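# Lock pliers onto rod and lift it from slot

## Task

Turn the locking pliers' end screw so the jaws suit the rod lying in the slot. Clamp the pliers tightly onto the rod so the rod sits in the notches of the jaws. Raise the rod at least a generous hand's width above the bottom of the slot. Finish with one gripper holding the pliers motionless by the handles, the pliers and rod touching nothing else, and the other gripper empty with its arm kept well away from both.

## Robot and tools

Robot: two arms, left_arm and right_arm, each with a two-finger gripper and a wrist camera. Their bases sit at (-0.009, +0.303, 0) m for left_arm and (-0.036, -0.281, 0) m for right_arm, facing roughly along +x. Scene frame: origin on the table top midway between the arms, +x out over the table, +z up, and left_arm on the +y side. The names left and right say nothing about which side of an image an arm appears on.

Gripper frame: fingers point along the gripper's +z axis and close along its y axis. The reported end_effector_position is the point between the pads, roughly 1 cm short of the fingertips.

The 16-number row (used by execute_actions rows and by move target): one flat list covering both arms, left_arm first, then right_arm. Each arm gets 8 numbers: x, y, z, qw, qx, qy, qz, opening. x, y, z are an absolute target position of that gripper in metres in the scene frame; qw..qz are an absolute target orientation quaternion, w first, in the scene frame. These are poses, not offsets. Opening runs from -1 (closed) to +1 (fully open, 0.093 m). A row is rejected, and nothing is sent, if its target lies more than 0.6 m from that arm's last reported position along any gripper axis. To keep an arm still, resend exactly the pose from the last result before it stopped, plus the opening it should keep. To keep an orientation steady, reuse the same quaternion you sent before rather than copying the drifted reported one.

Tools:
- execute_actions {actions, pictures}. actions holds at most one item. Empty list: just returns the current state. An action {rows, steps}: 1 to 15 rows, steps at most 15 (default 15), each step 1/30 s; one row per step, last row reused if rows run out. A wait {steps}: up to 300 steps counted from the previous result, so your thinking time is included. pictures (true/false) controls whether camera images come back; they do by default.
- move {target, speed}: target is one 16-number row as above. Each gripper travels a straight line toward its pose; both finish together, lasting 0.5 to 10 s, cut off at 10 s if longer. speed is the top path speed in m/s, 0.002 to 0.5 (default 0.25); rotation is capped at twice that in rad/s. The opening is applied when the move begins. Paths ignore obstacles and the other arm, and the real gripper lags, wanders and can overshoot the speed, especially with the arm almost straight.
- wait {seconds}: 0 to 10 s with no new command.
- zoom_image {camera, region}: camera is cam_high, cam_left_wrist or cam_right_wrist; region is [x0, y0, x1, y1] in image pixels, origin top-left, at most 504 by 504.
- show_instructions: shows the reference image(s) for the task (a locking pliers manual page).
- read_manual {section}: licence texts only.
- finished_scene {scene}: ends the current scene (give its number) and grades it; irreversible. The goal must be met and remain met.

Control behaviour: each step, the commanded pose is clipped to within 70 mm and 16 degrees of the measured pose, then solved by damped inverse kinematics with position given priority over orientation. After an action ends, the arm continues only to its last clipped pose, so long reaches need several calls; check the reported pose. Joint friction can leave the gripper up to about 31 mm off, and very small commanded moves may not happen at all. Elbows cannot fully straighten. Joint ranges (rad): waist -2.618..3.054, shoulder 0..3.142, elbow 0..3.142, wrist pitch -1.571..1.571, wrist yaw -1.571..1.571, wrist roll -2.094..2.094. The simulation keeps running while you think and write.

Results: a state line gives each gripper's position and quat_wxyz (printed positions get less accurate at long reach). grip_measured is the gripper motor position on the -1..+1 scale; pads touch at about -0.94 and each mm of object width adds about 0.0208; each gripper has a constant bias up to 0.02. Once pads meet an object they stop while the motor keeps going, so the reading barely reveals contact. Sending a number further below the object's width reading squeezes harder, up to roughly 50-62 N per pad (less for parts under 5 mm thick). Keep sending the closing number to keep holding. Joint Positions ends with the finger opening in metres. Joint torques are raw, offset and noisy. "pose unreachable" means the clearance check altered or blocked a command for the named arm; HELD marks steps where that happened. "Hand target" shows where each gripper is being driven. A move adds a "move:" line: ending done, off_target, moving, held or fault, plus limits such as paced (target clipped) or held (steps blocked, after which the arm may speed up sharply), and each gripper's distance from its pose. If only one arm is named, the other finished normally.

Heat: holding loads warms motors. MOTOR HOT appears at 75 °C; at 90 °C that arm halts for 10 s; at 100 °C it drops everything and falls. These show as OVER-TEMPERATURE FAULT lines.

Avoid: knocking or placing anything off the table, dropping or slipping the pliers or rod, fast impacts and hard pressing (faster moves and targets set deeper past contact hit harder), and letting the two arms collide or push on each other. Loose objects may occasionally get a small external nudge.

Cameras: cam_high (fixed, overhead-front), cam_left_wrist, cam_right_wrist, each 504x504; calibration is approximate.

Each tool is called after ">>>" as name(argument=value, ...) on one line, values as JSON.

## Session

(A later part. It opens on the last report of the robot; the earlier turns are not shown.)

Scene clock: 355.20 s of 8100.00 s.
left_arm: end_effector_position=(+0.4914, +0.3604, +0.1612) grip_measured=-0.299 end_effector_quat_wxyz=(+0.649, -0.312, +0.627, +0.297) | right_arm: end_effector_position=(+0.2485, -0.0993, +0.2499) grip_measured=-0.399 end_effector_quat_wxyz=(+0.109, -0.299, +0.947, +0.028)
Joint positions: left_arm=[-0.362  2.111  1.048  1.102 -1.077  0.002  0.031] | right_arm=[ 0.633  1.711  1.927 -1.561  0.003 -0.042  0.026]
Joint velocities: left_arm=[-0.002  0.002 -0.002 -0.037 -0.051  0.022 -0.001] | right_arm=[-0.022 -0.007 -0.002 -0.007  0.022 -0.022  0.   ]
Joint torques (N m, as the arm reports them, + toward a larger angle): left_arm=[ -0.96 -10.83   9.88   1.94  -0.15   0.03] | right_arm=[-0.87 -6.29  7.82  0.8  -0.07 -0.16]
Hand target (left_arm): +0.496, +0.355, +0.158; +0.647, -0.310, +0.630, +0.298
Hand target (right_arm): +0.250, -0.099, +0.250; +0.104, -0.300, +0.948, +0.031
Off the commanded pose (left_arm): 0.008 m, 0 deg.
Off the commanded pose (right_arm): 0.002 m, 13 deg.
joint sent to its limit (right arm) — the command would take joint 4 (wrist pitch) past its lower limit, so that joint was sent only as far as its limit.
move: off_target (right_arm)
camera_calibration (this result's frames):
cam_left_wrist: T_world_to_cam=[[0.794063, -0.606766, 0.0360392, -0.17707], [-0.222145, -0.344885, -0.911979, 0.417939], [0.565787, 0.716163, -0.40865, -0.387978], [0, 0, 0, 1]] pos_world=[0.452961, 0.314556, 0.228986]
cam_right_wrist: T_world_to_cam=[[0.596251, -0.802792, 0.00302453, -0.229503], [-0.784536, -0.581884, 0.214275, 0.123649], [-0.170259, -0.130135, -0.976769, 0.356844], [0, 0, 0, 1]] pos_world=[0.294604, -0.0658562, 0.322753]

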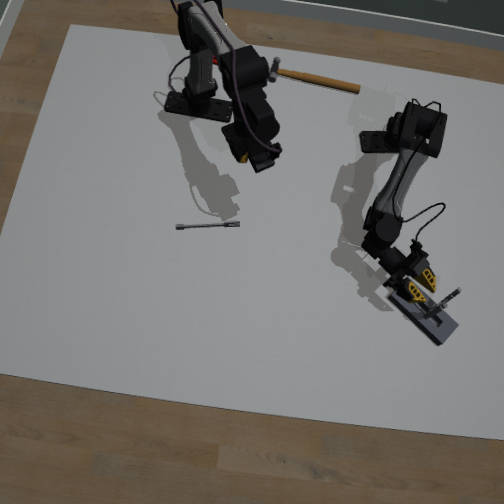

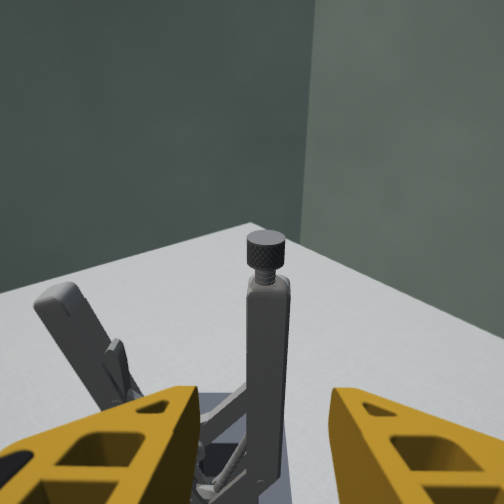

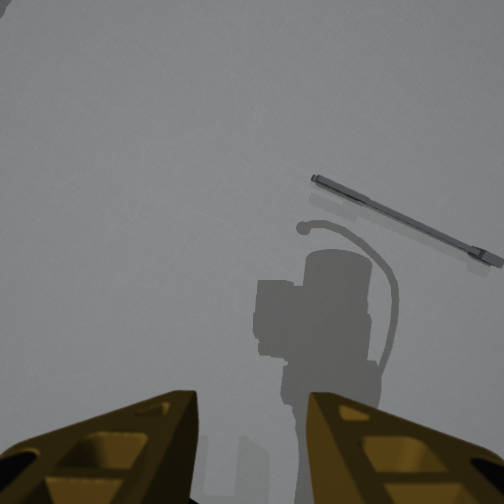

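>>> move(target=[0.526,0.395,0.153,0.66,-0.314,0.617,0.293,-0.3,0.25,-0.1,0.25,0.109,-0.3,0.947,0.028,-0.4], speed=0.05)

>>> move(target=[0.526,0.395,0.153,0.66,-0.314,0.617,0.293,-0.9,0.25,-0.1,0.25,0.109,-0.3,0.947,0.028,-0.4], speed=0.05)

Scene clock: 362.33 s of 8100.00 s.
left_arm: end_effector_position=(+0.5199, +0.3931, +0.1528) grip_measured=-0.299 end_effector_quat_wxyz=(+0.657, -0.313, +0.620, +0.294) | right_arm: end_effector_position=(+0.2483, -0.0990, +0.2499) grip_measured=-0.399 end_effector_quat_wxyz=(+0.109, -0.299, +0.947, +0.029)
Joint positions: left_arm=[-0.273  2.21   1.156  1.118 -0.985  0.007  0.031] | right_arm=[ 0.633  1.711  1.927 -1.561  0.001 -0.042  0.026]
Joint velocities: left_arm=[-0.007  0.002 -0.002  0.022 -0.022  0.037  0.   ] | right_arm=[0.002 0.017 0.012 0.007 0.037 0.095 0.   ]
Joint torques (N m, as the arm reports them, + toward a larger angle): left_arm=[  0.14 -11.97   9.94   2.26   0.     0.17] | right_arm=[-0.63 -7.4   6.68  0.95 -0.06 -0.2 ]
Hand target (left_arm): +0.525, +0.395, +0.154; +0.660, -0.313, +0.616, +0.294
Hand target (right_arm): +0.250, -0.100, +0.250; +0.109, -0.300, +0.947, +0.028
Off the commanded pose (left_arm): 0.006 m, 1 deg.
Off the commanded pose (right_arm): 0.002 m, 0 deg.
move: done
camera_calibration (this result's frames):
cam_left_wrist: T_world_to_cam=[[0.791226, -0.609478, 0.0499711, -0.179147], [-0.204053, -0.340165, -0.91796, 0.41751], [0.576475, 0.716117, -0.393513, -0.438822], [0, 0, 0, 1]] pos_world=[0.47991, 0.347084, 0.219527]
cam_right_wrist: T_world_to_cam=[[0.596895, -0.802319, 0.0012555, -0.228853], [-0.783865, -0.582831, 0.214158, 0.123439], [-0.171091, -0.128814, -0.976798, 0.357194], [0, 0, 0, 1]] pos_world=[0.294474, -0.0656576, 0.322758]

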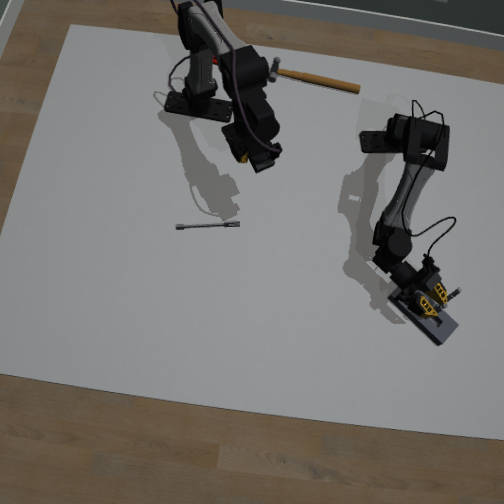

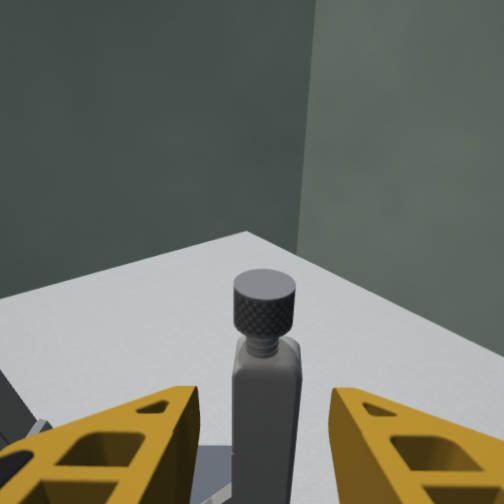

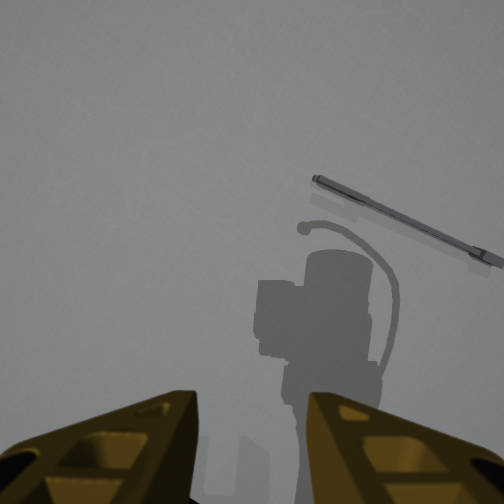

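Scene clock: 363.03 s of 8100.00 s.
left_arm: end_effector_position=(+0.5198, +0.3931, +0.1528) grip_measured=-0.834 end_effector_quat_wxyz=(+0.656, -0.313, +0.620, +0.295) | right_arm: end_effector_position=(+0.2483, -0.0990, +0.2499) grip_measured=-0.399 end_effector_quat_wxyz=(+0.109, -0.299, +0.947, +0.029)
Joint positions: left_arm=[-0.273  2.21   1.156  1.118 -0.985  0.008  0.005] | right_arm=[ 0.633  1.711  1.927 -1.561  0.001 -0.042  0.026]
Joint velocities: left_arm=[ 0.007 -0.007 -0.002 -0.022  0.037  0.007 -0.   ] | right_arm=[-0.007 -0.007 -0.007  0.022  0.007  0.081 -0.001]
Joint torques (N m, as the arm reports them, + toward a larger angle): left_arm=[  0.14 -11.87  10.22   2.21   0.04   0.05] | right_arm=[-0.67 -7.38  6.69  0.97 -0.06 -0.2 ]
Hand target (left_arm): +0.526, +0.395, +0.153; +0.660, -0.314, +0.617, +0.293
Hand target (right_arm): +0.250, -0.100, +0.250; +0.109, -0.300, +0.947, +0.028
Off the commanded pose (left_arm): 0.006 m, 1 deg.
Off the commanded pose (right_arm): 0.002 m, 0 deg.
move: done
camera_calibration (this result's frames):
cam_left_wrist: T_world_to_cam=[[0.791527, -0.609179, 0.048842, -0.179184], [-0.204727, -0.339612, -0.918014, 0.417652], [0.575823, 0.716634, -0.393527, -0.438685], [0, 0, 0, 1]] pos_world=[0.479939, 0.347061, 0.219527]
cam_right_wrist: T_world_to_cam=[[0.596895, -0.802319, 0.0012555, -0.228853], [-0.783865, -0.582831, 0.214158, 0.123439], [-0.171091, -0.128814, -0.976798, 0.357194], [0, 0, 0, 1]] pos_world=[0.294474, -0.0656576, 0.322758]

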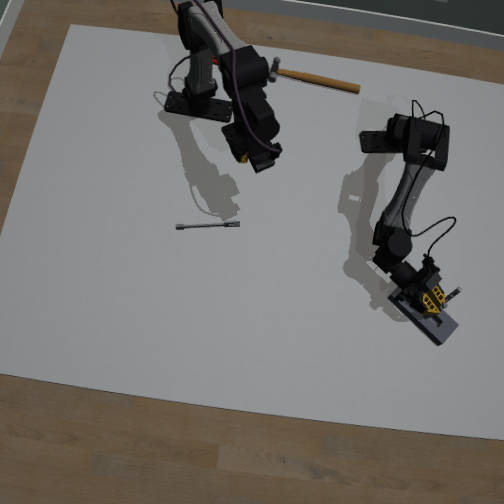

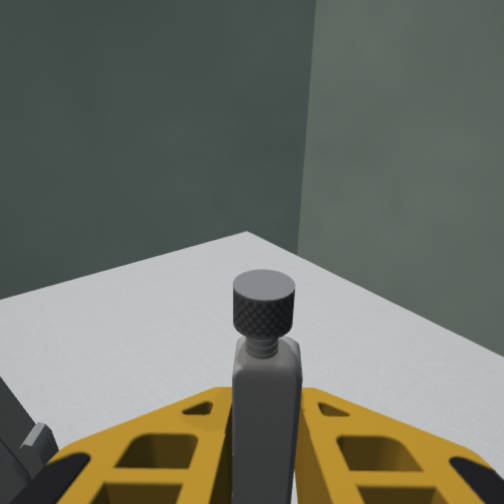

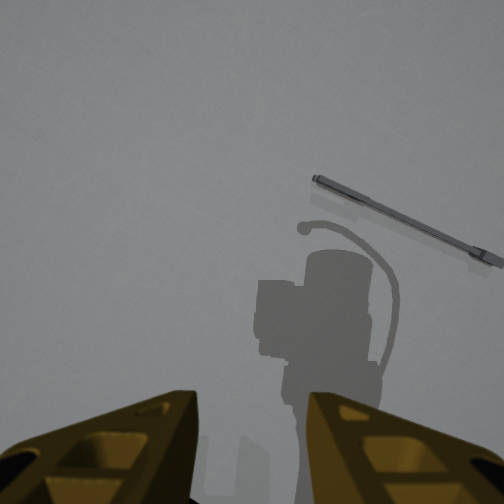

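>>> move(target=[0.52,0.393,0.225,0.66,-0.314,0.617,0.293,-0.9,0.25,-0.13,0.25,0.109,-0.3,0.947,0.028,-0.4], speed=0.05)

>>> move(target=[0.36,0.12,0.21,0.715,0.045,0.693,-0.0787,-0.9,0.25,-0.13,0.25,0.109,-0.3,0.947,0.028,-0.4], speed=0.2)

>>> move(target=[0.30,-0.02,0.15,0.715,0.045,0.693,-0.0787,-0.9,0.25,-0.13,0.25,0.109,-0.3,0.947,0.028,-0.4], speed=0.12)

Scene clock: 381.53 s of 8100.00 s.
left_arm: end_effector_position=(+0.5169, +0.3929, +0.2030) grip_measured=-0.834 end_effector_quat_wxyz=(+0.644, -0.304, +0.634, +0.300) | right_arm: end_effector_position=(+0.2534, -0.1272, +0.2468) grip_measured=-0.399 end_effector_quat_wxyz=(+0.103, -0.299, +0.948, +0.024)
Joint positions: left_arm=[-0.273  2.052  1.187  0.882 -0.979  0.002  0.005] | right_arm=[ 0.545  1.68   1.882 -1.561 -0.012 -0.126  0.026]
Joint velocities: left_arm=[ 0.002  0.002  0.017 -0.007 -0.007  0.007 -0.001] | right_arm=[ 0.017 -0.012  0.002  0.037 -0.022 -0.037  0.001]
Joint torques (N m, as the arm reports them, + toward a larger angle): left_arm=[ -0.28 -14.95  11.42   2.36  -0.15   0.12] | right_arm=[-0.84 -9.71  5.25  0.99 -0.19 -0.25]
Hand target (left_arm): +0.518, +0.393, +0.225; +0.660, -0.314, +0.617, +0.293
Hand target (right_arm): +0.250, -0.130, +0.250; +0.108, -0.300, +0.947, +0.028
Off the commanded pose (left_arm): 0.022 m, 3 deg.
Off the commanded pose (right_arm): 0.005 m, 1 deg.
move: off_target (left_arm)
camera_calibration (this result's frames):
cam_left_wrist: T_world_to_cam=[[0.789055, -0.614138, 0.0150645, -0.169419], [-0.245087, -0.337189, -0.908975, 0.481119], [0.563316, 0.713539, -0.416578, -0.404679], [0, 0, 0, 1]] pos_world=[0.47956, 0.346936, 0.271296]
cam_right_wrist: T_world_to_cam=[[0.595057, -0.803664, 0.0056301, -0.255288], [-0.783127, -0.578248, 0.228781, 0.108435], [-0.180607, -0.140547, -0.973462, 0.351445], [0, 0, 0, 1]] pos_world=[0.300303, -0.0930688, 0.318747]

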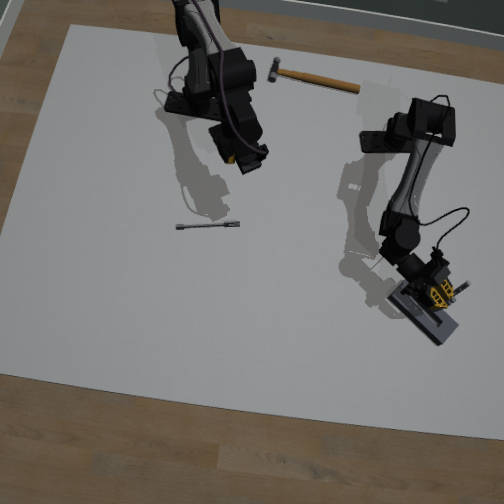

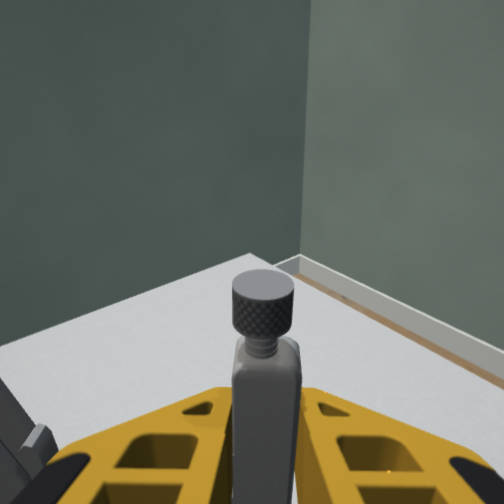

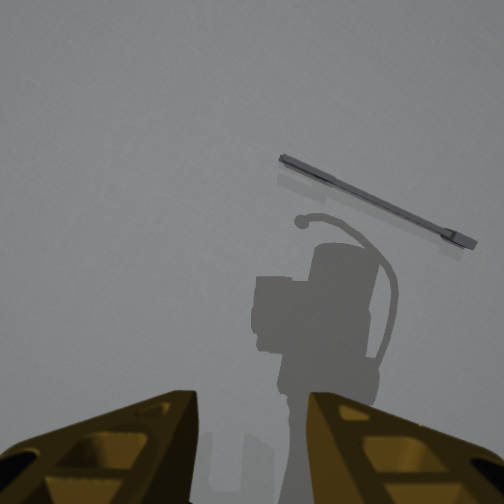

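Scene clock: 384.57 s of 8100.00 s.
left_arm: end_effector_position=(+0.3687, +0.1177, +0.1983) grip_measured=-0.835 end_effector_quat_wxyz=(+0.703, +0.048, +0.707, -0.066) | right_arm: end_effector_position=(+0.2534, -0.1272, +0.2468) grip_measured=-0.399 end_effector_quat_wxyz=(+0.103, -0.299, +0.948, +0.024)
Joint positions: left_arm=[-0.821  1.538  0.515  1.019 -0.483 -0.029  0.005] | right_arm=[ 0.545  1.68   1.882 -1.561 -0.012 -0.127  0.026]
Joint velocities: left_arm=[-0.012 -0.017 -0.022 -0.081 -0.007 -0.037 -0.   ] | right_arm=[-0.017 -0.002  0.002  0.007 -0.022  0.022 -0.   ]
Joint torques (N m, as the arm reports them, + toward a larger angle): left_arm=[-0.79 -9.19  6.12  3.02 -0.05 -0.01] | right_arm=[-0.81 -9.71  5.04  0.99 -0.14 -0.21]
Hand target (left_arm): +0.363, +0.118, +0.210; +0.717, +0.041, +0.691, -0.083
Hand target (right_arm): +0.250, -0.130, +0.250; +0.109, -0.300, +0.947, +0.028
Off the commanded pose (left_arm): 0.015 m, 3 deg.
Off the commanded pose (right_arm): 0.005 m, 1 deg.
move: off_target (left_arm)
camera_calibration (this result's frames):
cam_left_wrist: T_world_to_cam=[[-0.133636, -0.990608, 0.0289338, 0.160385], [-0.429191, 0.0315342, -0.902663, 0.37099], [0.893273, -0.133047, -0.429374, -0.146265], [0, 0, 0, 1]] pos_world=[0.311314, 0.12772, 0.267436]
cam_right_wrist: T_world_to_cam=[[0.595356, -0.803441, 0.00570986, -0.255355], [-0.782921, -0.578525, 0.228789, 0.108346], [-0.180515, -0.140681, -0.973459, 0.351403], [0, 0, 0, 1]] pos_world=[0.300287, -0.0930464, 0.318747]

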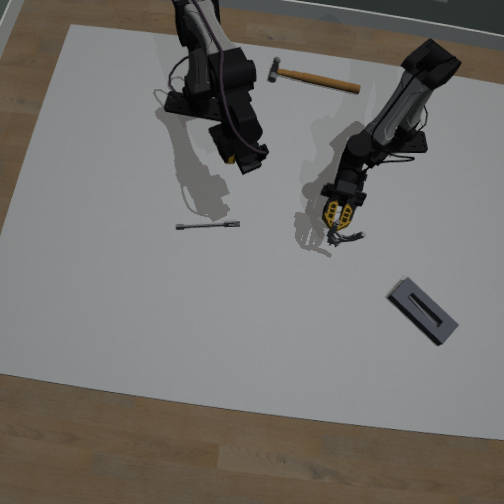

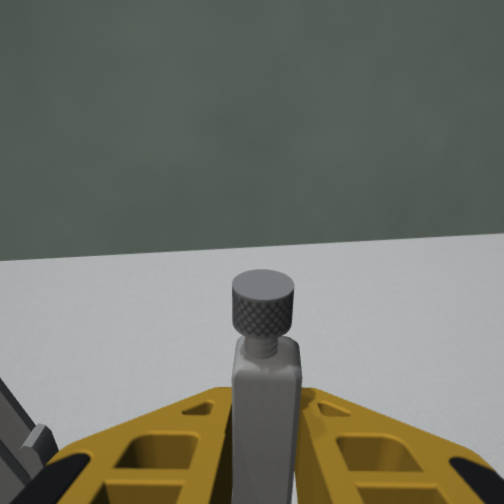

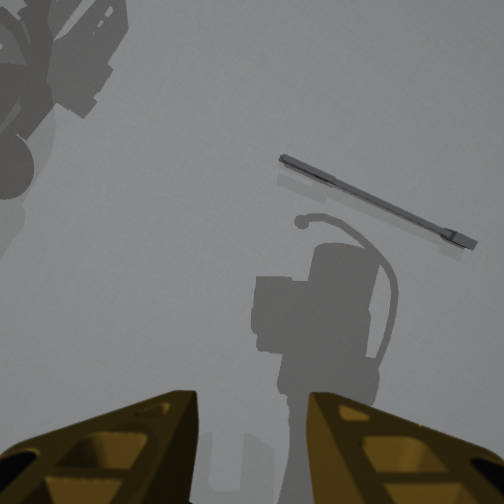

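Scene clock: 386.33 s of 8100.00 s.
left_arm: end_effector_position=(+0.2998, -0.0165, +0.1445) grip_measured=-0.835 end_effector_quat_wxyz=(+0.706, +0.047, +0.702, -0.081) | right_arm: end_effector_position=(+0.2534, -0.1272, +0.2468) grip_measured=-0.399 end_effector_quat_wxyz=(+0.103, -0.299, +0.948, +0.024)
Joint positions: left_arm=[-1.289  1.957  0.686  1.287 -0.932 -0.035  0.005] | right_arm=[ 0.545  1.68   1.882 -1.561 -0.012 -0.127  0.026]
Joint velocities: left_arm=[-0.002  0.012 -0.002  0.037 -0.022  0.007 -0.001] | right_arm=[ 0.007  0.007  0.012 -0.022  0.007  0.022 -0.001]
Joint torques (N m, as the arm reports them, + toward a larger angle): left_arm=[-0.76 -8.55  8.66  2.41 -0.2   0.15] | right_arm=[-0.74 -9.74  5.06  1.   -0.14 -0.22]
Hand target (left_arm): +0.301, -0.022, +0.148; +0.711, +0.041, +0.697, -0.082
Hand target (right_arm): +0.250, -0.130, +0.250; +0.109, -0.300, +0.947, +0.028
Off the commanded pose (left_arm): 0.007 m, 2 deg.
Off the commanded pose (right_arm): 0.005 m, 1 deg.
move: done
camera_calibration (this result's frames):
cam_left_wrist: T_world_to_cam=[[-0.152511, -0.987, 0.0507132, 0.0223772], [-0.419859, 0.018253, -0.907406, 0.294728], [0.894684, -0.159682, -0.417185, -0.128346], [0, 0, 0, 1]] pos_world=[0.241986, -0.00378788, 0.212759]
cam_right_wrist: T_world_to_cam=[[0.595356, -0.803441, 0.00570986, -0.255355], [-0.782921, -0.578525, 0.228789, 0.108346], [-0.180515, -0.140681, -0.973459, 0.351403], [0, 0, 0, 1]] pos_world=[0.300287, -0.0930464, 0.318747]

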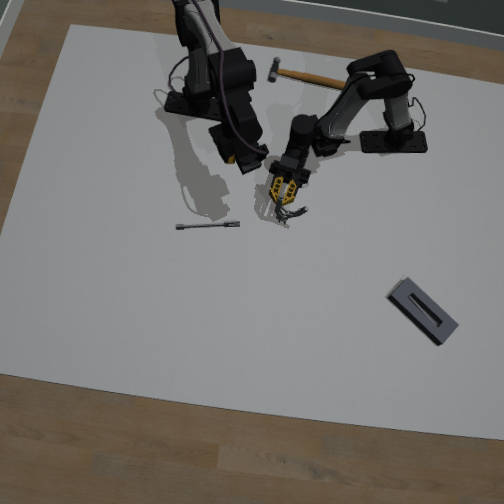

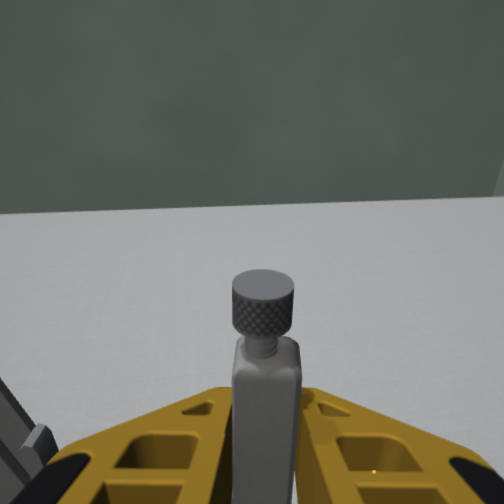

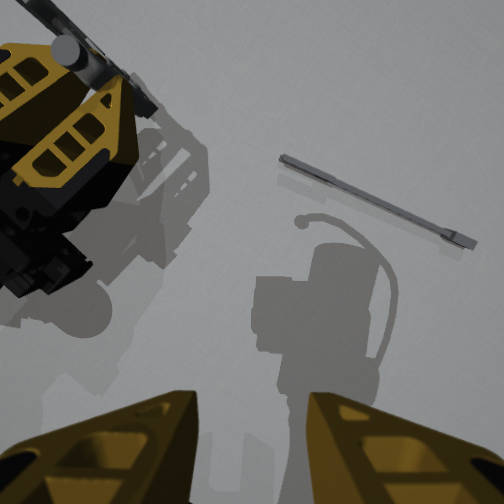

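>>> move(target=[0.30,-0.02,0.15,0.715,0.045,0.693,-0.0787,-0.9,0.30,-0.02,0.225,0,0,1,0,-0.4], speed=0.1)

Scene clock: 393.87 s of 8100.00 s.
left_arm: end_effector_position=(+0.3000, -0.0156, +0.1449) grip_measured=-0.835 end_effector_quat_wxyz=(+0.707, +0.052, +0.701, -0.071) | right_arm: end_effector_position=(+0.2998, -0.0237, +0.2233) grip_measured=-0.399 end_effector_quat_wxyz=(+0.094, -0.003, +0.994, +0.064)
Joint positions: left_arm=[-1.289  1.957  0.686  1.29  -0.938 -0.011  0.005] | right_arm=[ 0.722  2.054  2.275 -1.565  0.014  0.652  0.026]
Joint velocities: left_arm=[ 0.002 -0.017  0.007  0.051 -0.007 -0.007  0.001] | right_arm=[ 0.027 -0.002  0.012  0.007 -0.037 -0.022 -0.002]
Joint torques (N m, as the arm reports them, + toward a larger angle): left_arm=[-0.84 -8.59  7.87  2.61 -0.16  0.15] | right_arm=[ 0.22 -9.87  7.78  0.84 -0.12 -0.03]
Hand target (left_arm): +0.300, -0.020, +0.150; +0.715, +0.045, +0.694, -0.079
Hand target (right_arm): +0.298, -0.020, +0.224; +0.090, -0.001, +0.994, +0.067
Off the commanded pose (left_arm): 0.007 m, 2 deg.
Off the commanded pose (right_arm): 0.004 m, 13 deg.
joint sent to its limit (right arm) — the command would take joint 4 (wrist pitch) past its lower limit, so that joint was sent only as far as its limit.
move: off_target (right_arm)
camera_calibration (this result's frames):
cam_left_wrist: T_world_to_cam=[[-0.147208, -0.988684, 0.0288833, 0.0247983], [-0.414946, 0.0352225, -0.909164, 0.294215], [0.897858, -0.145822, -0.415435, -0.129157], [0, 0, 0, 1]] pos_world=[0.241699, -0.00467924, 0.213117]
cam_right_wrist: T_world_to_cam=[[0.0461834, -0.989653, -0.135846, -0.00781862], [-0.966621, -0.0785828, 0.243863, 0.273487], [-0.252015, 0.12005, -0.960248, 0.376128], [0, 0, 0, 1]] pos_world=[0.359509, -0.0314003, 0.293421]

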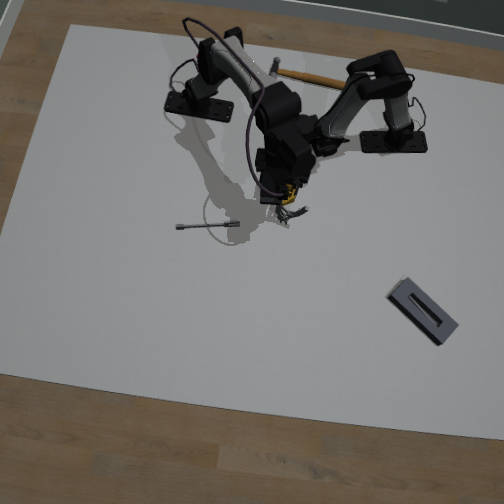

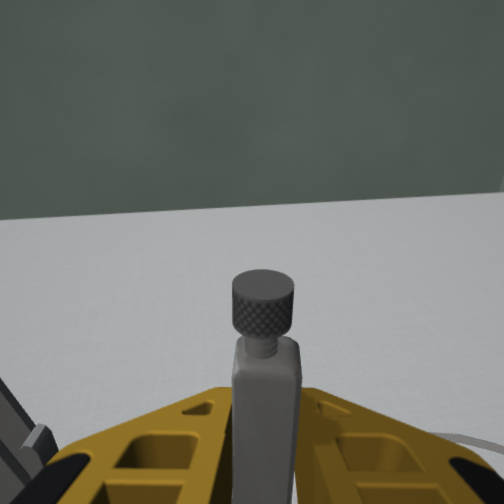

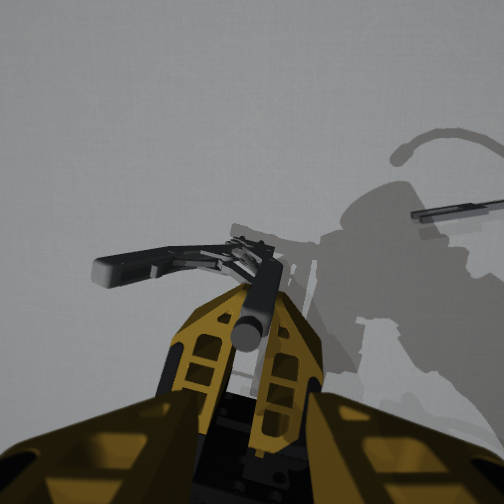

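>>> move(target=[0.31,-0.01,0.145,0.7944,0.1316,0.593,0.0029,-0.9,0.285,-0.03,0.23,0.137,0,0.985,0.107,-0.4], speed=0.08)

Scene clock: 406.30 s of 8100.00 s.
left_arm: end_effector_position=(+0.3100, -0.0158, +0.1453) grip_measured=-0.835 end_effector_quat_wxyz=(+0.744, +0.141, +0.653, +0.002) | right_arm: end_effector_position=(+0.2869, -0.0328, +0.2234) grip_measured=-0.399 end_effector_quat_wxyz=(+0.128, -0.001, +0.987, +0.093)
Joint positions: left_arm=[-1.248  2.071  0.686  1.548 -0.855  0.339  0.005] | right_arm=[ 0.722  1.857  1.969 -1.365  0.009  0.657  0.026]
Joint velocities: left_arm=[-0.007  0.002 -0.002 -0.051 -0.066 -0.022 -0.   ] | right_arm=[-0.012 -0.007 -0.017 -0.037 -0.007  0.007  0.   ]
Joint torques (N m, as the arm reports them, + toward a larger angle): left_arm=[  0.35 -10.2    3.19   2.64   0.08   0.18] | right_arm=[  0.13 -11.78   5.75   1.38  -0.12  -0.09]
Hand target (left_arm): +0.310, -0.010, +0.145; +0.747, +0.142, +0.649, +0.004
Hand target (right_arm): +0.285, -0.030, +0.230; +0.137, +0.000, +0.985, +0.107
Off the commanded pose (left_arm): 0.006 m, 9 deg.
Off the commanded pose (right_arm): 0.007 m, 2 deg.
joint sent to its limit (left arm) — the command would take joint 4 (wrist pitch) past its upper limit, so that joint was sent only as far as its limit.
move: off_target (left_arm)
camera_calibration (this result's frames):
cam_left_wrist: T_world_to_cam=[[-0.155428, -0.965902, -0.207063, 0.063217], [-0.283419, 0.244401, -0.927331, 0.263958], [0.946317, -0.0854476, -0.311742, -0.167119], [0, 0, 0, 1]] pos_world=[0.242784, -0.01773, 0.205768]
cam_right_wrist: T_world_to_cam=[[0.0538606, -0.979975, -0.191696, -0.00567278], [-0.981231, -0.0875398, 0.17182, 0.280213], [-0.18516, 0.178844, -0.966297, 0.358167], [0, 0, 0, 1]] pos_world=[0.341578, -0.0450852, 0.296862]

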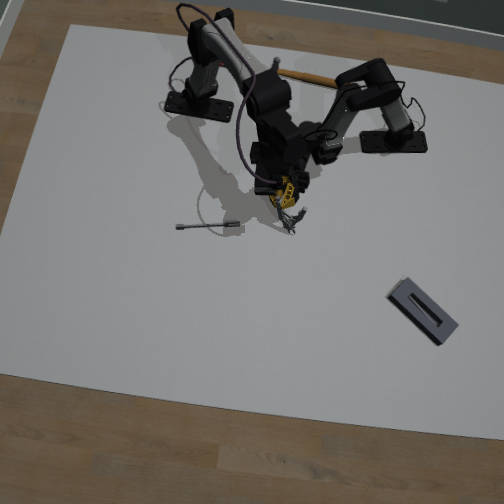

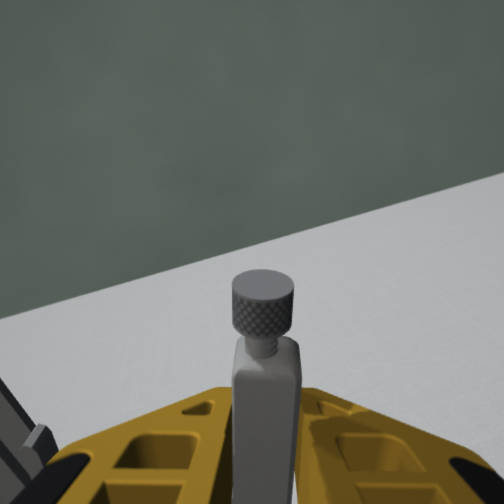

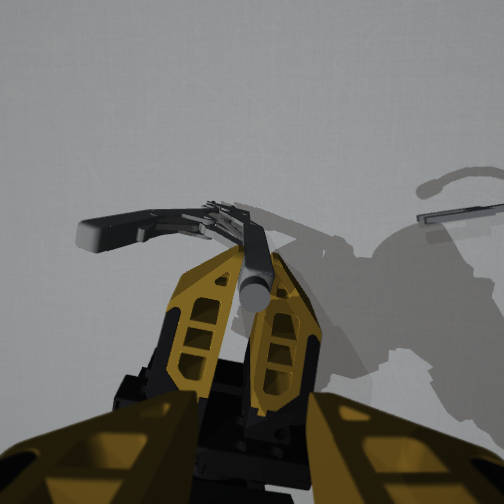

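>>> move(target=[0.31,-0.005,0.142,0.7168,0.1764,0.6716,0.0591,-0.9,0.304,-0.04,0.228,0.033,0,0.9816,0.188,-0.4], speed=0.08)

Scene clock: 413.77 s of 8100.00 s.
left_arm: end_effector_position=(+0.3119, -0.0120, +0.1366) grip_measured=-0.835 end_effector_quat_wxyz=(+0.714, +0.180, +0.675, +0.055) | right_arm: end_effector_position=(+0.3028, -0.0395, +0.2274) grip_measured=-0.399 end_effector_quat_wxyz=(+0.038, +0.001, +0.982, +0.187)
Joint positions: left_arm=[-1.248  2.01   0.686  1.363 -0.887  0.368  0.005] | right_arm=[ 0.566  1.963  2.121 -1.472 -0.29   0.544  0.026]
Joint velocities: left_arm=[-0.002  0.002 -0.007  0.037  0.051 -0.022 -0.001] | right_arm=[ 0.002 -0.002  0.007 -0.081  0.007  0.051 -0.001]
Joint torques (N m, as the arm reports them, + toward a larger angle): left_arm=[ -0.17 -12.49   3.72   2.46  -0.16   0.17] | right_arm=[-0.84 -9.19  8.    0.83 -0.27 -0.2 ]
Hand target (left_arm): +0.310, -0.006, +0.142; +0.717, +0.177, +0.672, +0.059
Hand target (right_arm): +0.304, -0.040, +0.228; +0.033, +0.000, +0.981, +0.190
Off the commanded pose (left_arm): 0.009 m, 1 deg.
Off the commanded pose (right_arm): 0.001 m, 1 deg.
move: done
camera_calibration (this result's frames):
cam_left_wrist: T_world_to_cam=[[-0.13798, -0.93468, -0.32762, 0.0767838], [-0.344363, 0.35542, -0.86896, 0.267817], [0.928642, -0.00707912, -0.370911, -0.156811], [0, 0, 0, 1]] pos_world=[0.248443, -0.0245293, 0.199715]
cam_right_wrist: T_world_to_cam=[[0.0383079, -0.924225, -0.379921, 0.0373863], [-0.932544, -0.169665, 0.318709, 0.243183], [-0.359018, 0.342084, -0.86838, 0.402988], [0, 0, 0, 1]] pos_world=[0.370026, -0.062043, 0.286646]

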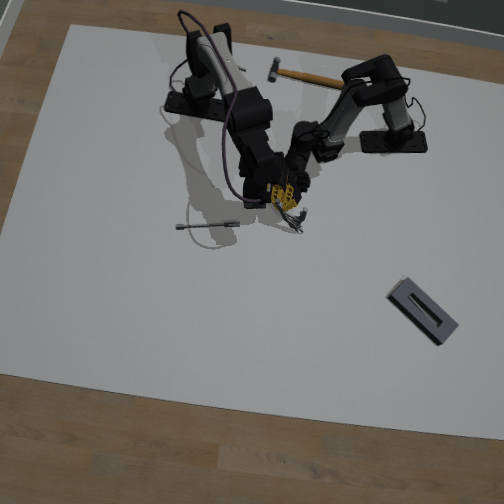

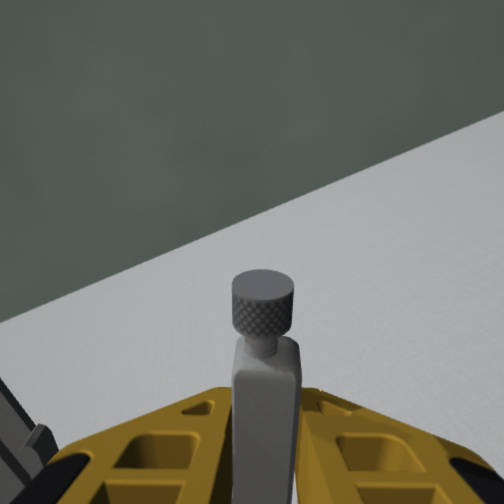

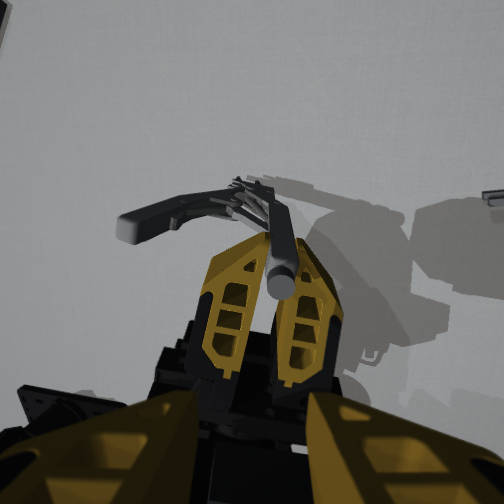

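>>> execute_actions(actions=[])

Scene clock: 425.63 s of 8100.00 s.
left_arm: end_effector_position=(+0.3119, -0.0120, +0.1364) grip_measured=-0.835 end_effector_quat_wxyz=(+0.713, +0.180, +0.675, +0.055) | right_arm: end_effector_position=(+0.3023, -0.0394, +0.2274) grip_measured=-0.399 end_effector_quat_wxyz=(+0.037, +0.001, +0.982, +0.188)
Joint positions: left_arm=[-1.248  2.01   0.686  1.362 -0.887  0.368  0.005] | right_arm=[ 0.566  1.963  2.121 -1.474 -0.292  0.543  0.026]
Joint velocities: left_arm=[ 0.012 -0.012  0.002 -0.022 -0.037 -0.037  0.   ] | right_arm=[ 0.007 -0.012  0.012  0.007  0.037 -0.022 -0.001]
Joint torques (N m, as the arm reports them, + toward a larger angle): left_arm=[  0.   -12.63   3.81   2.44  -0.14   0.16] | right_arm=[-0.76 -9.15  8.08  0.86 -0.28 -0.23]
Hand target (left_arm): +0.310, -0.006, +0.142; +0.717, +0.177, +0.672, +0.059
Hand target (right_arm): +0.304, -0.040, +0.228; +0.033, +0.000, +0.981, +0.190
Off the commanded pose (left_arm): 0.009 m, 1 deg.
Off the commanded pose (right_arm): 0.002 m, 0 deg.
Steps of this call (steps 1 to 356: nothing new was sent). Readings (end_effector_position):
1: left_arm (+0.3119, -0.0120, +0.1366) | right_arm (+0.3027, -0.0395, +0.2275)
2: left_arm (+0.3119, -0.0120, +0.1365) | right_arm (+0.3026, -0.0395, +0.2275)
4: left_arm (+0.3119, -0.0120, +0.1364) | right_arm (+0.3025, -0.0395, +0.2275)
8: left_arm (+0.3119, -0.0120, +0.1364) | right_arm (+0.3024, -0.0394, +0.2275)
356: the state above
camera_calibration (this result's frames):
cam_left_wrist: T_world_to_cam=[[-0.13816, -0.93435, -0.328483, 0.076888], [-0.344839, 0.356293, -0.868413, 0.267726], [0.928438, -0.00670617, -0.371426, -0.156753], [0, 0, 0, 1]] pos_world=[0.248481, -0.0245998, 0.199531]
cam_right_wrist: T_world_to_cam=[[0.0390463, -0.923863, -0.380727, 0.0374801], [-0.931704, -0.171357, 0.320257, 0.242023], [-0.361114, 0.34222, -0.867458, 0.403286], [0, 0, 0, 1]] pos_world=[0.369662, -0.0619137, 0.286594]

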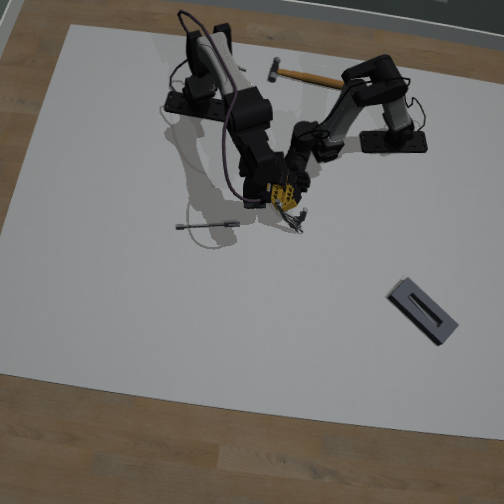

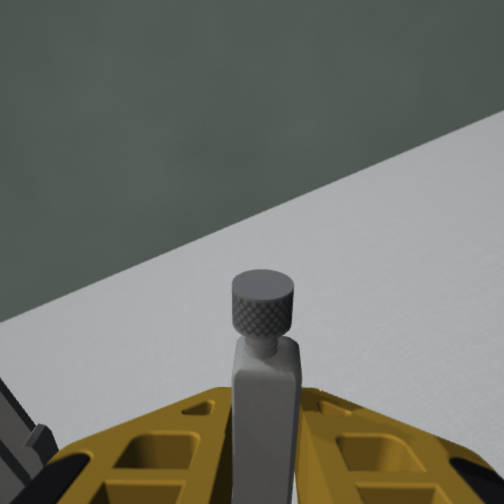

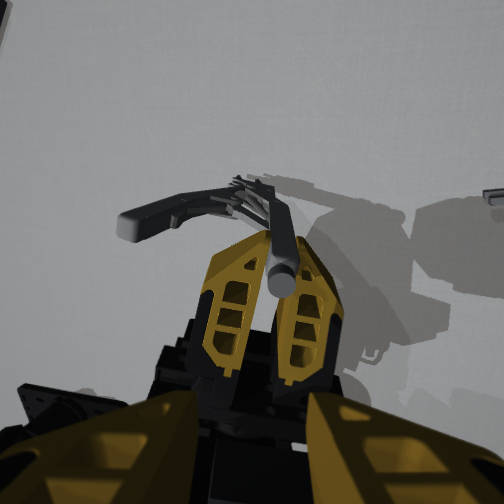

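>>> move(target=[0.31,-0.005,0.142,0.7168,0.1764,0.6716,0.0591,-0.9,0.3056,-0.0338,0.186,-0.0808,0.563,0.8041,0.1729,-0.4], speed=0.3)

Scene clock: 438.10 s of 8100.00 s.
left_arm: end_effector_position=(+0.3120, -0.0119, +0.1340) grip_measured=-0.835 end_effector_quat_wxyz=(+0.710, +0.184, +0.677, +0.059) | right_arm: end_effector_position=(+0.3066, -0.0370, +0.1766) grip_measured=-0.399 end_effector_quat_wxyz=(-0.086, +0.565, +0.805, +0.156)
Joint positions: left_arm=[-1.248  2.01   0.686  1.349 -0.889  0.368  0.005] | right_arm=[ 0.566  1.963  1.92  -1.316 -0.292  1.759  0.026]
Joint velocities: left_arm=[ 0.002  0.002 -0.007 -0.11  -0.007  0.022 -0.001] | right_arm=[-0.012  0.002 -0.007 -0.051 -0.022 -0.022 -0.001]
Joint torques (N m, as the arm reports them, + toward a larger angle): left_arm=[ -0.2  -12.63   3.64   2.61  -0.18   0.17] | right_arm=[  0.32 -13.46   5.8    1.05  -0.21  -0.09]
Hand target (left_arm): +0.310, -0.005, +0.142; +0.717, +0.176, +0.672, +0.059
Hand target (right_arm): +0.305, -0.034, +0.186; -0.081, +0.563, +0.804, +0.173
Off the commanded pose (left_arm): 0.011 m, 1 deg.
Off the commanded pose (right_arm): 0.010 m, 2 deg.
move: off_target (left_arm)
camera_calibration (this result's frames):
cam_left_wrist: T_world_to_cam=[[-0.139206, -0.930479, -0.338867, 0.0779847], [-0.350751, 0.366344, -0.861839, 0.266697], [0.926064, -0.00111544, -0.377364, -0.156111], [0, 0, 0, 1]] pos_world=[0.248969, -0.0253139, 0.197366]
cam_right_wrist: T_world_to_cam=[[-0.927537, -0.329729, -0.175936, 0.302411], [-0.356592, 0.639881, 0.680731, 0.0528077], [-0.111879, 0.694141, -0.711092, 0.26893], [0, 0, 0, 1]] pos_world=[0.329416, -0.120752, 0.208491]

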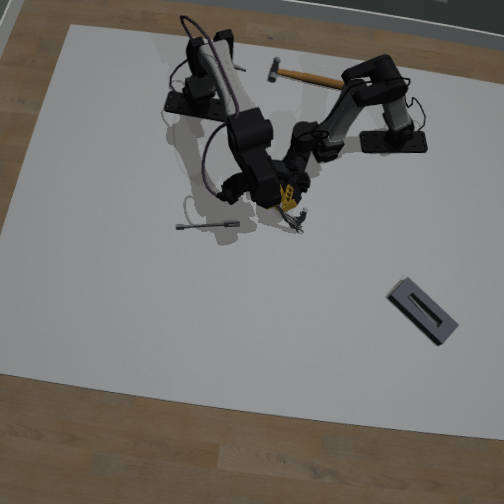

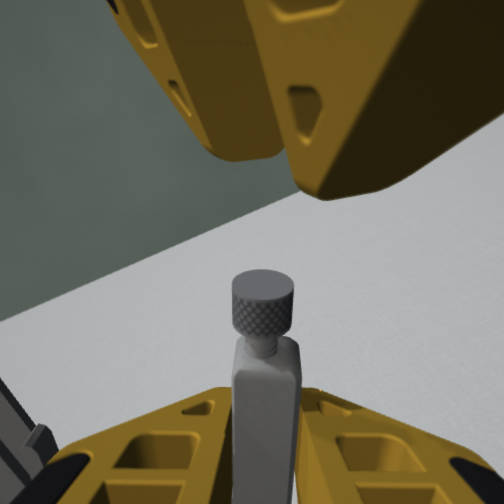

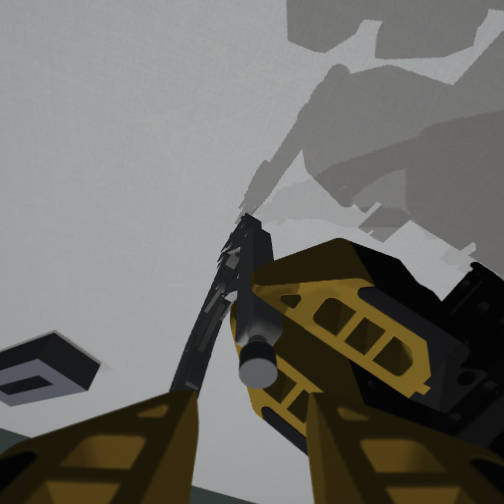

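>>> zoom_image(camera="cam_right_wrist", region=[190,310,330,450])

Region (190, 310, 330, 450) of cam_right_wrist's 504x504 image, scaled by 3.600, with more detail than that image has.

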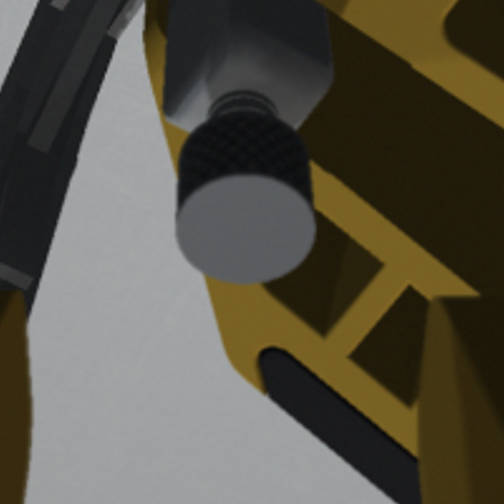

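>>> move(target=[0.31,-0.005,0.142,0.7168,0.1764,0.6716,0.0591,-0.9,0.301,-0.021,0.168,-0.0808,0.563,0.8041,0.1729,-0.4], speed=0.05)

Scene clock: 453.77 s of 8100.00 s.
left_arm: end_effector_position=(+0.3116, -0.0105, +0.1317) grip_measured=-0.835 end_effector_quat_wxyz=(+0.708, +0.187, +0.679, +0.063) | right_arm: end_effector_position=(+0.3017, -0.0236, +0.1612) grip_measured=-0.399 end_effector_quat_wxyz=(-0.087, +0.565, +0.805, +0.160)
Joint positions: left_arm=[-1.248  2.01   0.681  1.344 -0.892  0.368  0.005] | right_arm=[ 0.601  1.952  1.84  -1.23  -0.288  1.797  0.026]
Joint velocities: left_arm=[ 0.007  0.002 -0.022  0.037 -0.081  0.007  0.002] | right_arm=[-0.037 -0.007 -0.002  0.022  0.007  0.037  0.001]
Joint torques (N m, as the arm reports them, + toward a larger angle): left_arm=[ -0.12 -12.55   4.03   2.65  -0.14   0.15] | right_arm=[  0.36 -12.87   5.8    1.11  -0.15  -0.08]
Hand target (left_arm): +0.310, -0.005, +0.142; +0.717, +0.176, +0.672, +0.059
Hand target (right_arm): +0.301, -0.021, +0.168; -0.081, +0.563, +0.804, +0.173
Off the commanded pose (left_arm): 0.012 m, 2 deg.
Off the commanded pose (right_arm): 0.007 m, 2 deg.
move: off_target (left_arm)
camera_calibration (this result's frames):
cam_left_wrist: T_world_to_cam=[[-0.137952, -0.928044, -0.345981, 0.0790627], [-0.355847, 0.372438, -0.857125, 0.265063], [0.924306, 0.0048742, -0.381621, -0.155419], [0, 0, 0, 1]] pos_world=[0.248884, -0.024588, 0.195235]
cam_right_wrist: T_world_to_cam=[[-0.927404, -0.327184, -0.181308, 0.30044], [-0.358023, 0.635992, 0.683619, 0.0528456], [-0.108359, 0.698903, -0.70696, 0.246524], [0, 0, 0, 1]] pos_world=[0.324263, -0.107606, 0.192629]

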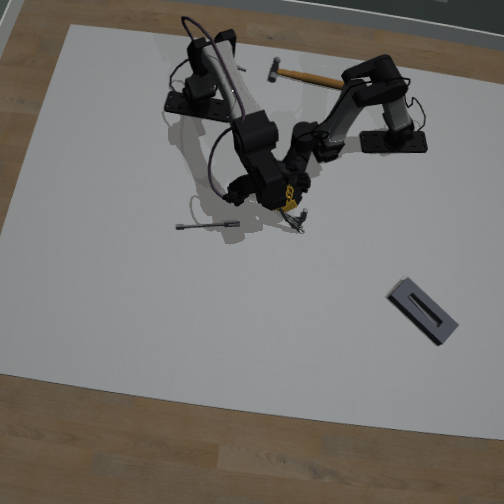

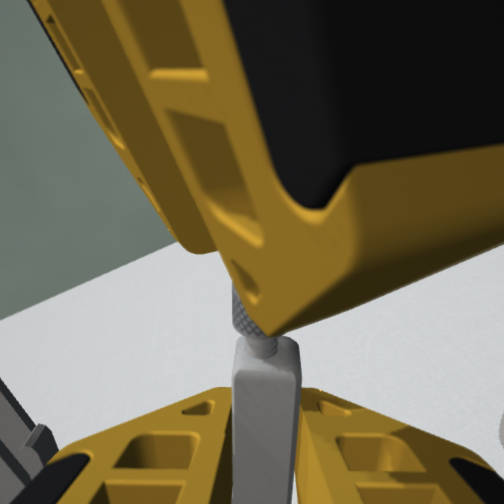

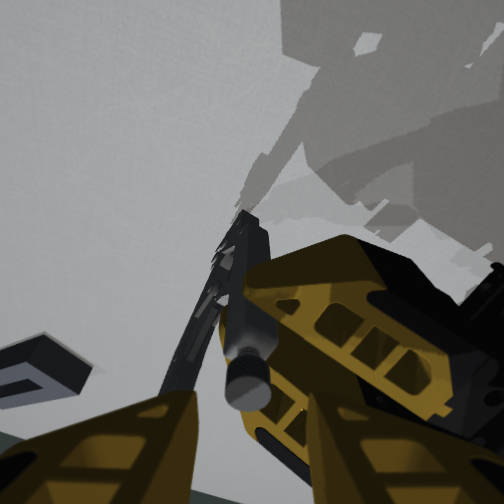

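>>> move(target=[0.31,-0.005,0.142,0.7168,0.1764,0.6716,0.0591,-0.9,0.302,-0.017,0.157,-0.0495,0.4148,0.8896,0.1843,-0.5], speed=0.1)

Scene clock: 467.80 s of 8100.00 s.
left_arm: end_effector_position=(+0.3116, -0.0105, +0.1313) grip_measured=-0.835 end_effector_quat_wxyz=(+0.707, +0.187, +0.679, +0.063) | right_arm: end_effector_position=(+0.3024, -0.0194, +0.1531) grip_measured=-0.498 end_effector_quat_wxyz=(-0.058, +0.424, +0.886, +0.175)
Joint positions: left_arm=[-1.248  2.01   0.681  1.342 -0.892  0.368  0.005] | right_arm=[ 0.609  1.952  1.805 -1.186 -0.288  1.474  0.021]
Joint velocities: left_arm=[-0.012  0.002 -0.002  0.037  0.037 -0.007 -0.   ] | right_arm=[-0.007  0.002  0.012 -0.051 -0.051  0.022 -0.001]
Joint torques (N m, as the arm reports them, + toward a larger angle): left_arm=[ -0.11 -12.5    4.08   2.68  -0.15   0.17] | right_arm=[  0.32 -12.33   5.97   1.17  -0.13  -0.2 ]
Hand target (left_arm): +0.310, -0.005, +0.142; +0.717, +0.176, +0.672, +0.059
Hand target (right_arm): +0.302, -0.017, +0.157; -0.049, +0.415, +0.890, +0.184
Off the commanded pose (left_arm): 0.012 m, 2 deg.
Off the commanded pose (right_arm): 0.005 m, 2 deg.
move: off_target (left_arm)
camera_calibration (this result's frames):
cam_left_wrist: T_world_to_cam=[[-0.138269, -0.927464, -0.347409, 0.0792326], [-0.356629, 0.373872, -0.856175, 0.264905], [0.923957, 0.005514, -0.382456, -0.155327], [0, 0, 0, 1]] pos_world=[0.248944, -0.0246988, 0.194925]
cam_right_wrist: T_world_to_cam=[[-0.7554, -0.591485, -0.281987, 0.259259], [-0.614638, 0.490427, 0.61782, 0.140811], [-0.227137, 0.640021, -0.734018, 0.276869], [0, 0, 0, 1]] pos_world=[0.345279, -0.0929117, 0.189339]

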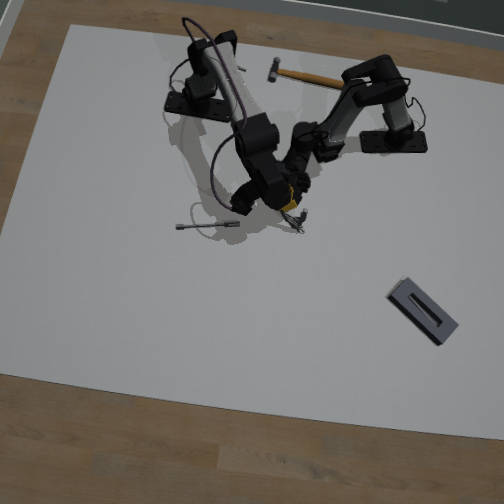

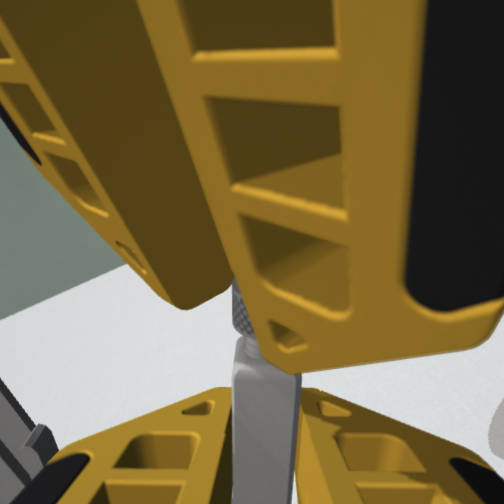

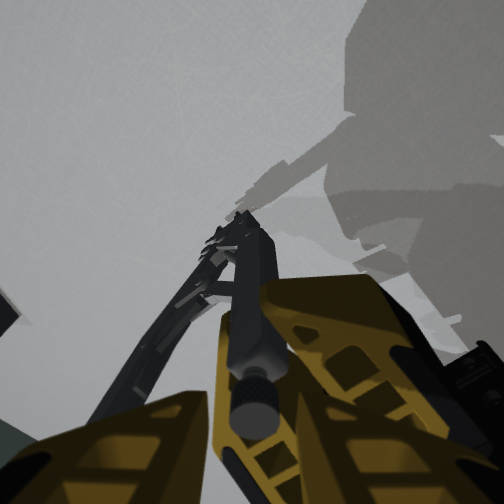

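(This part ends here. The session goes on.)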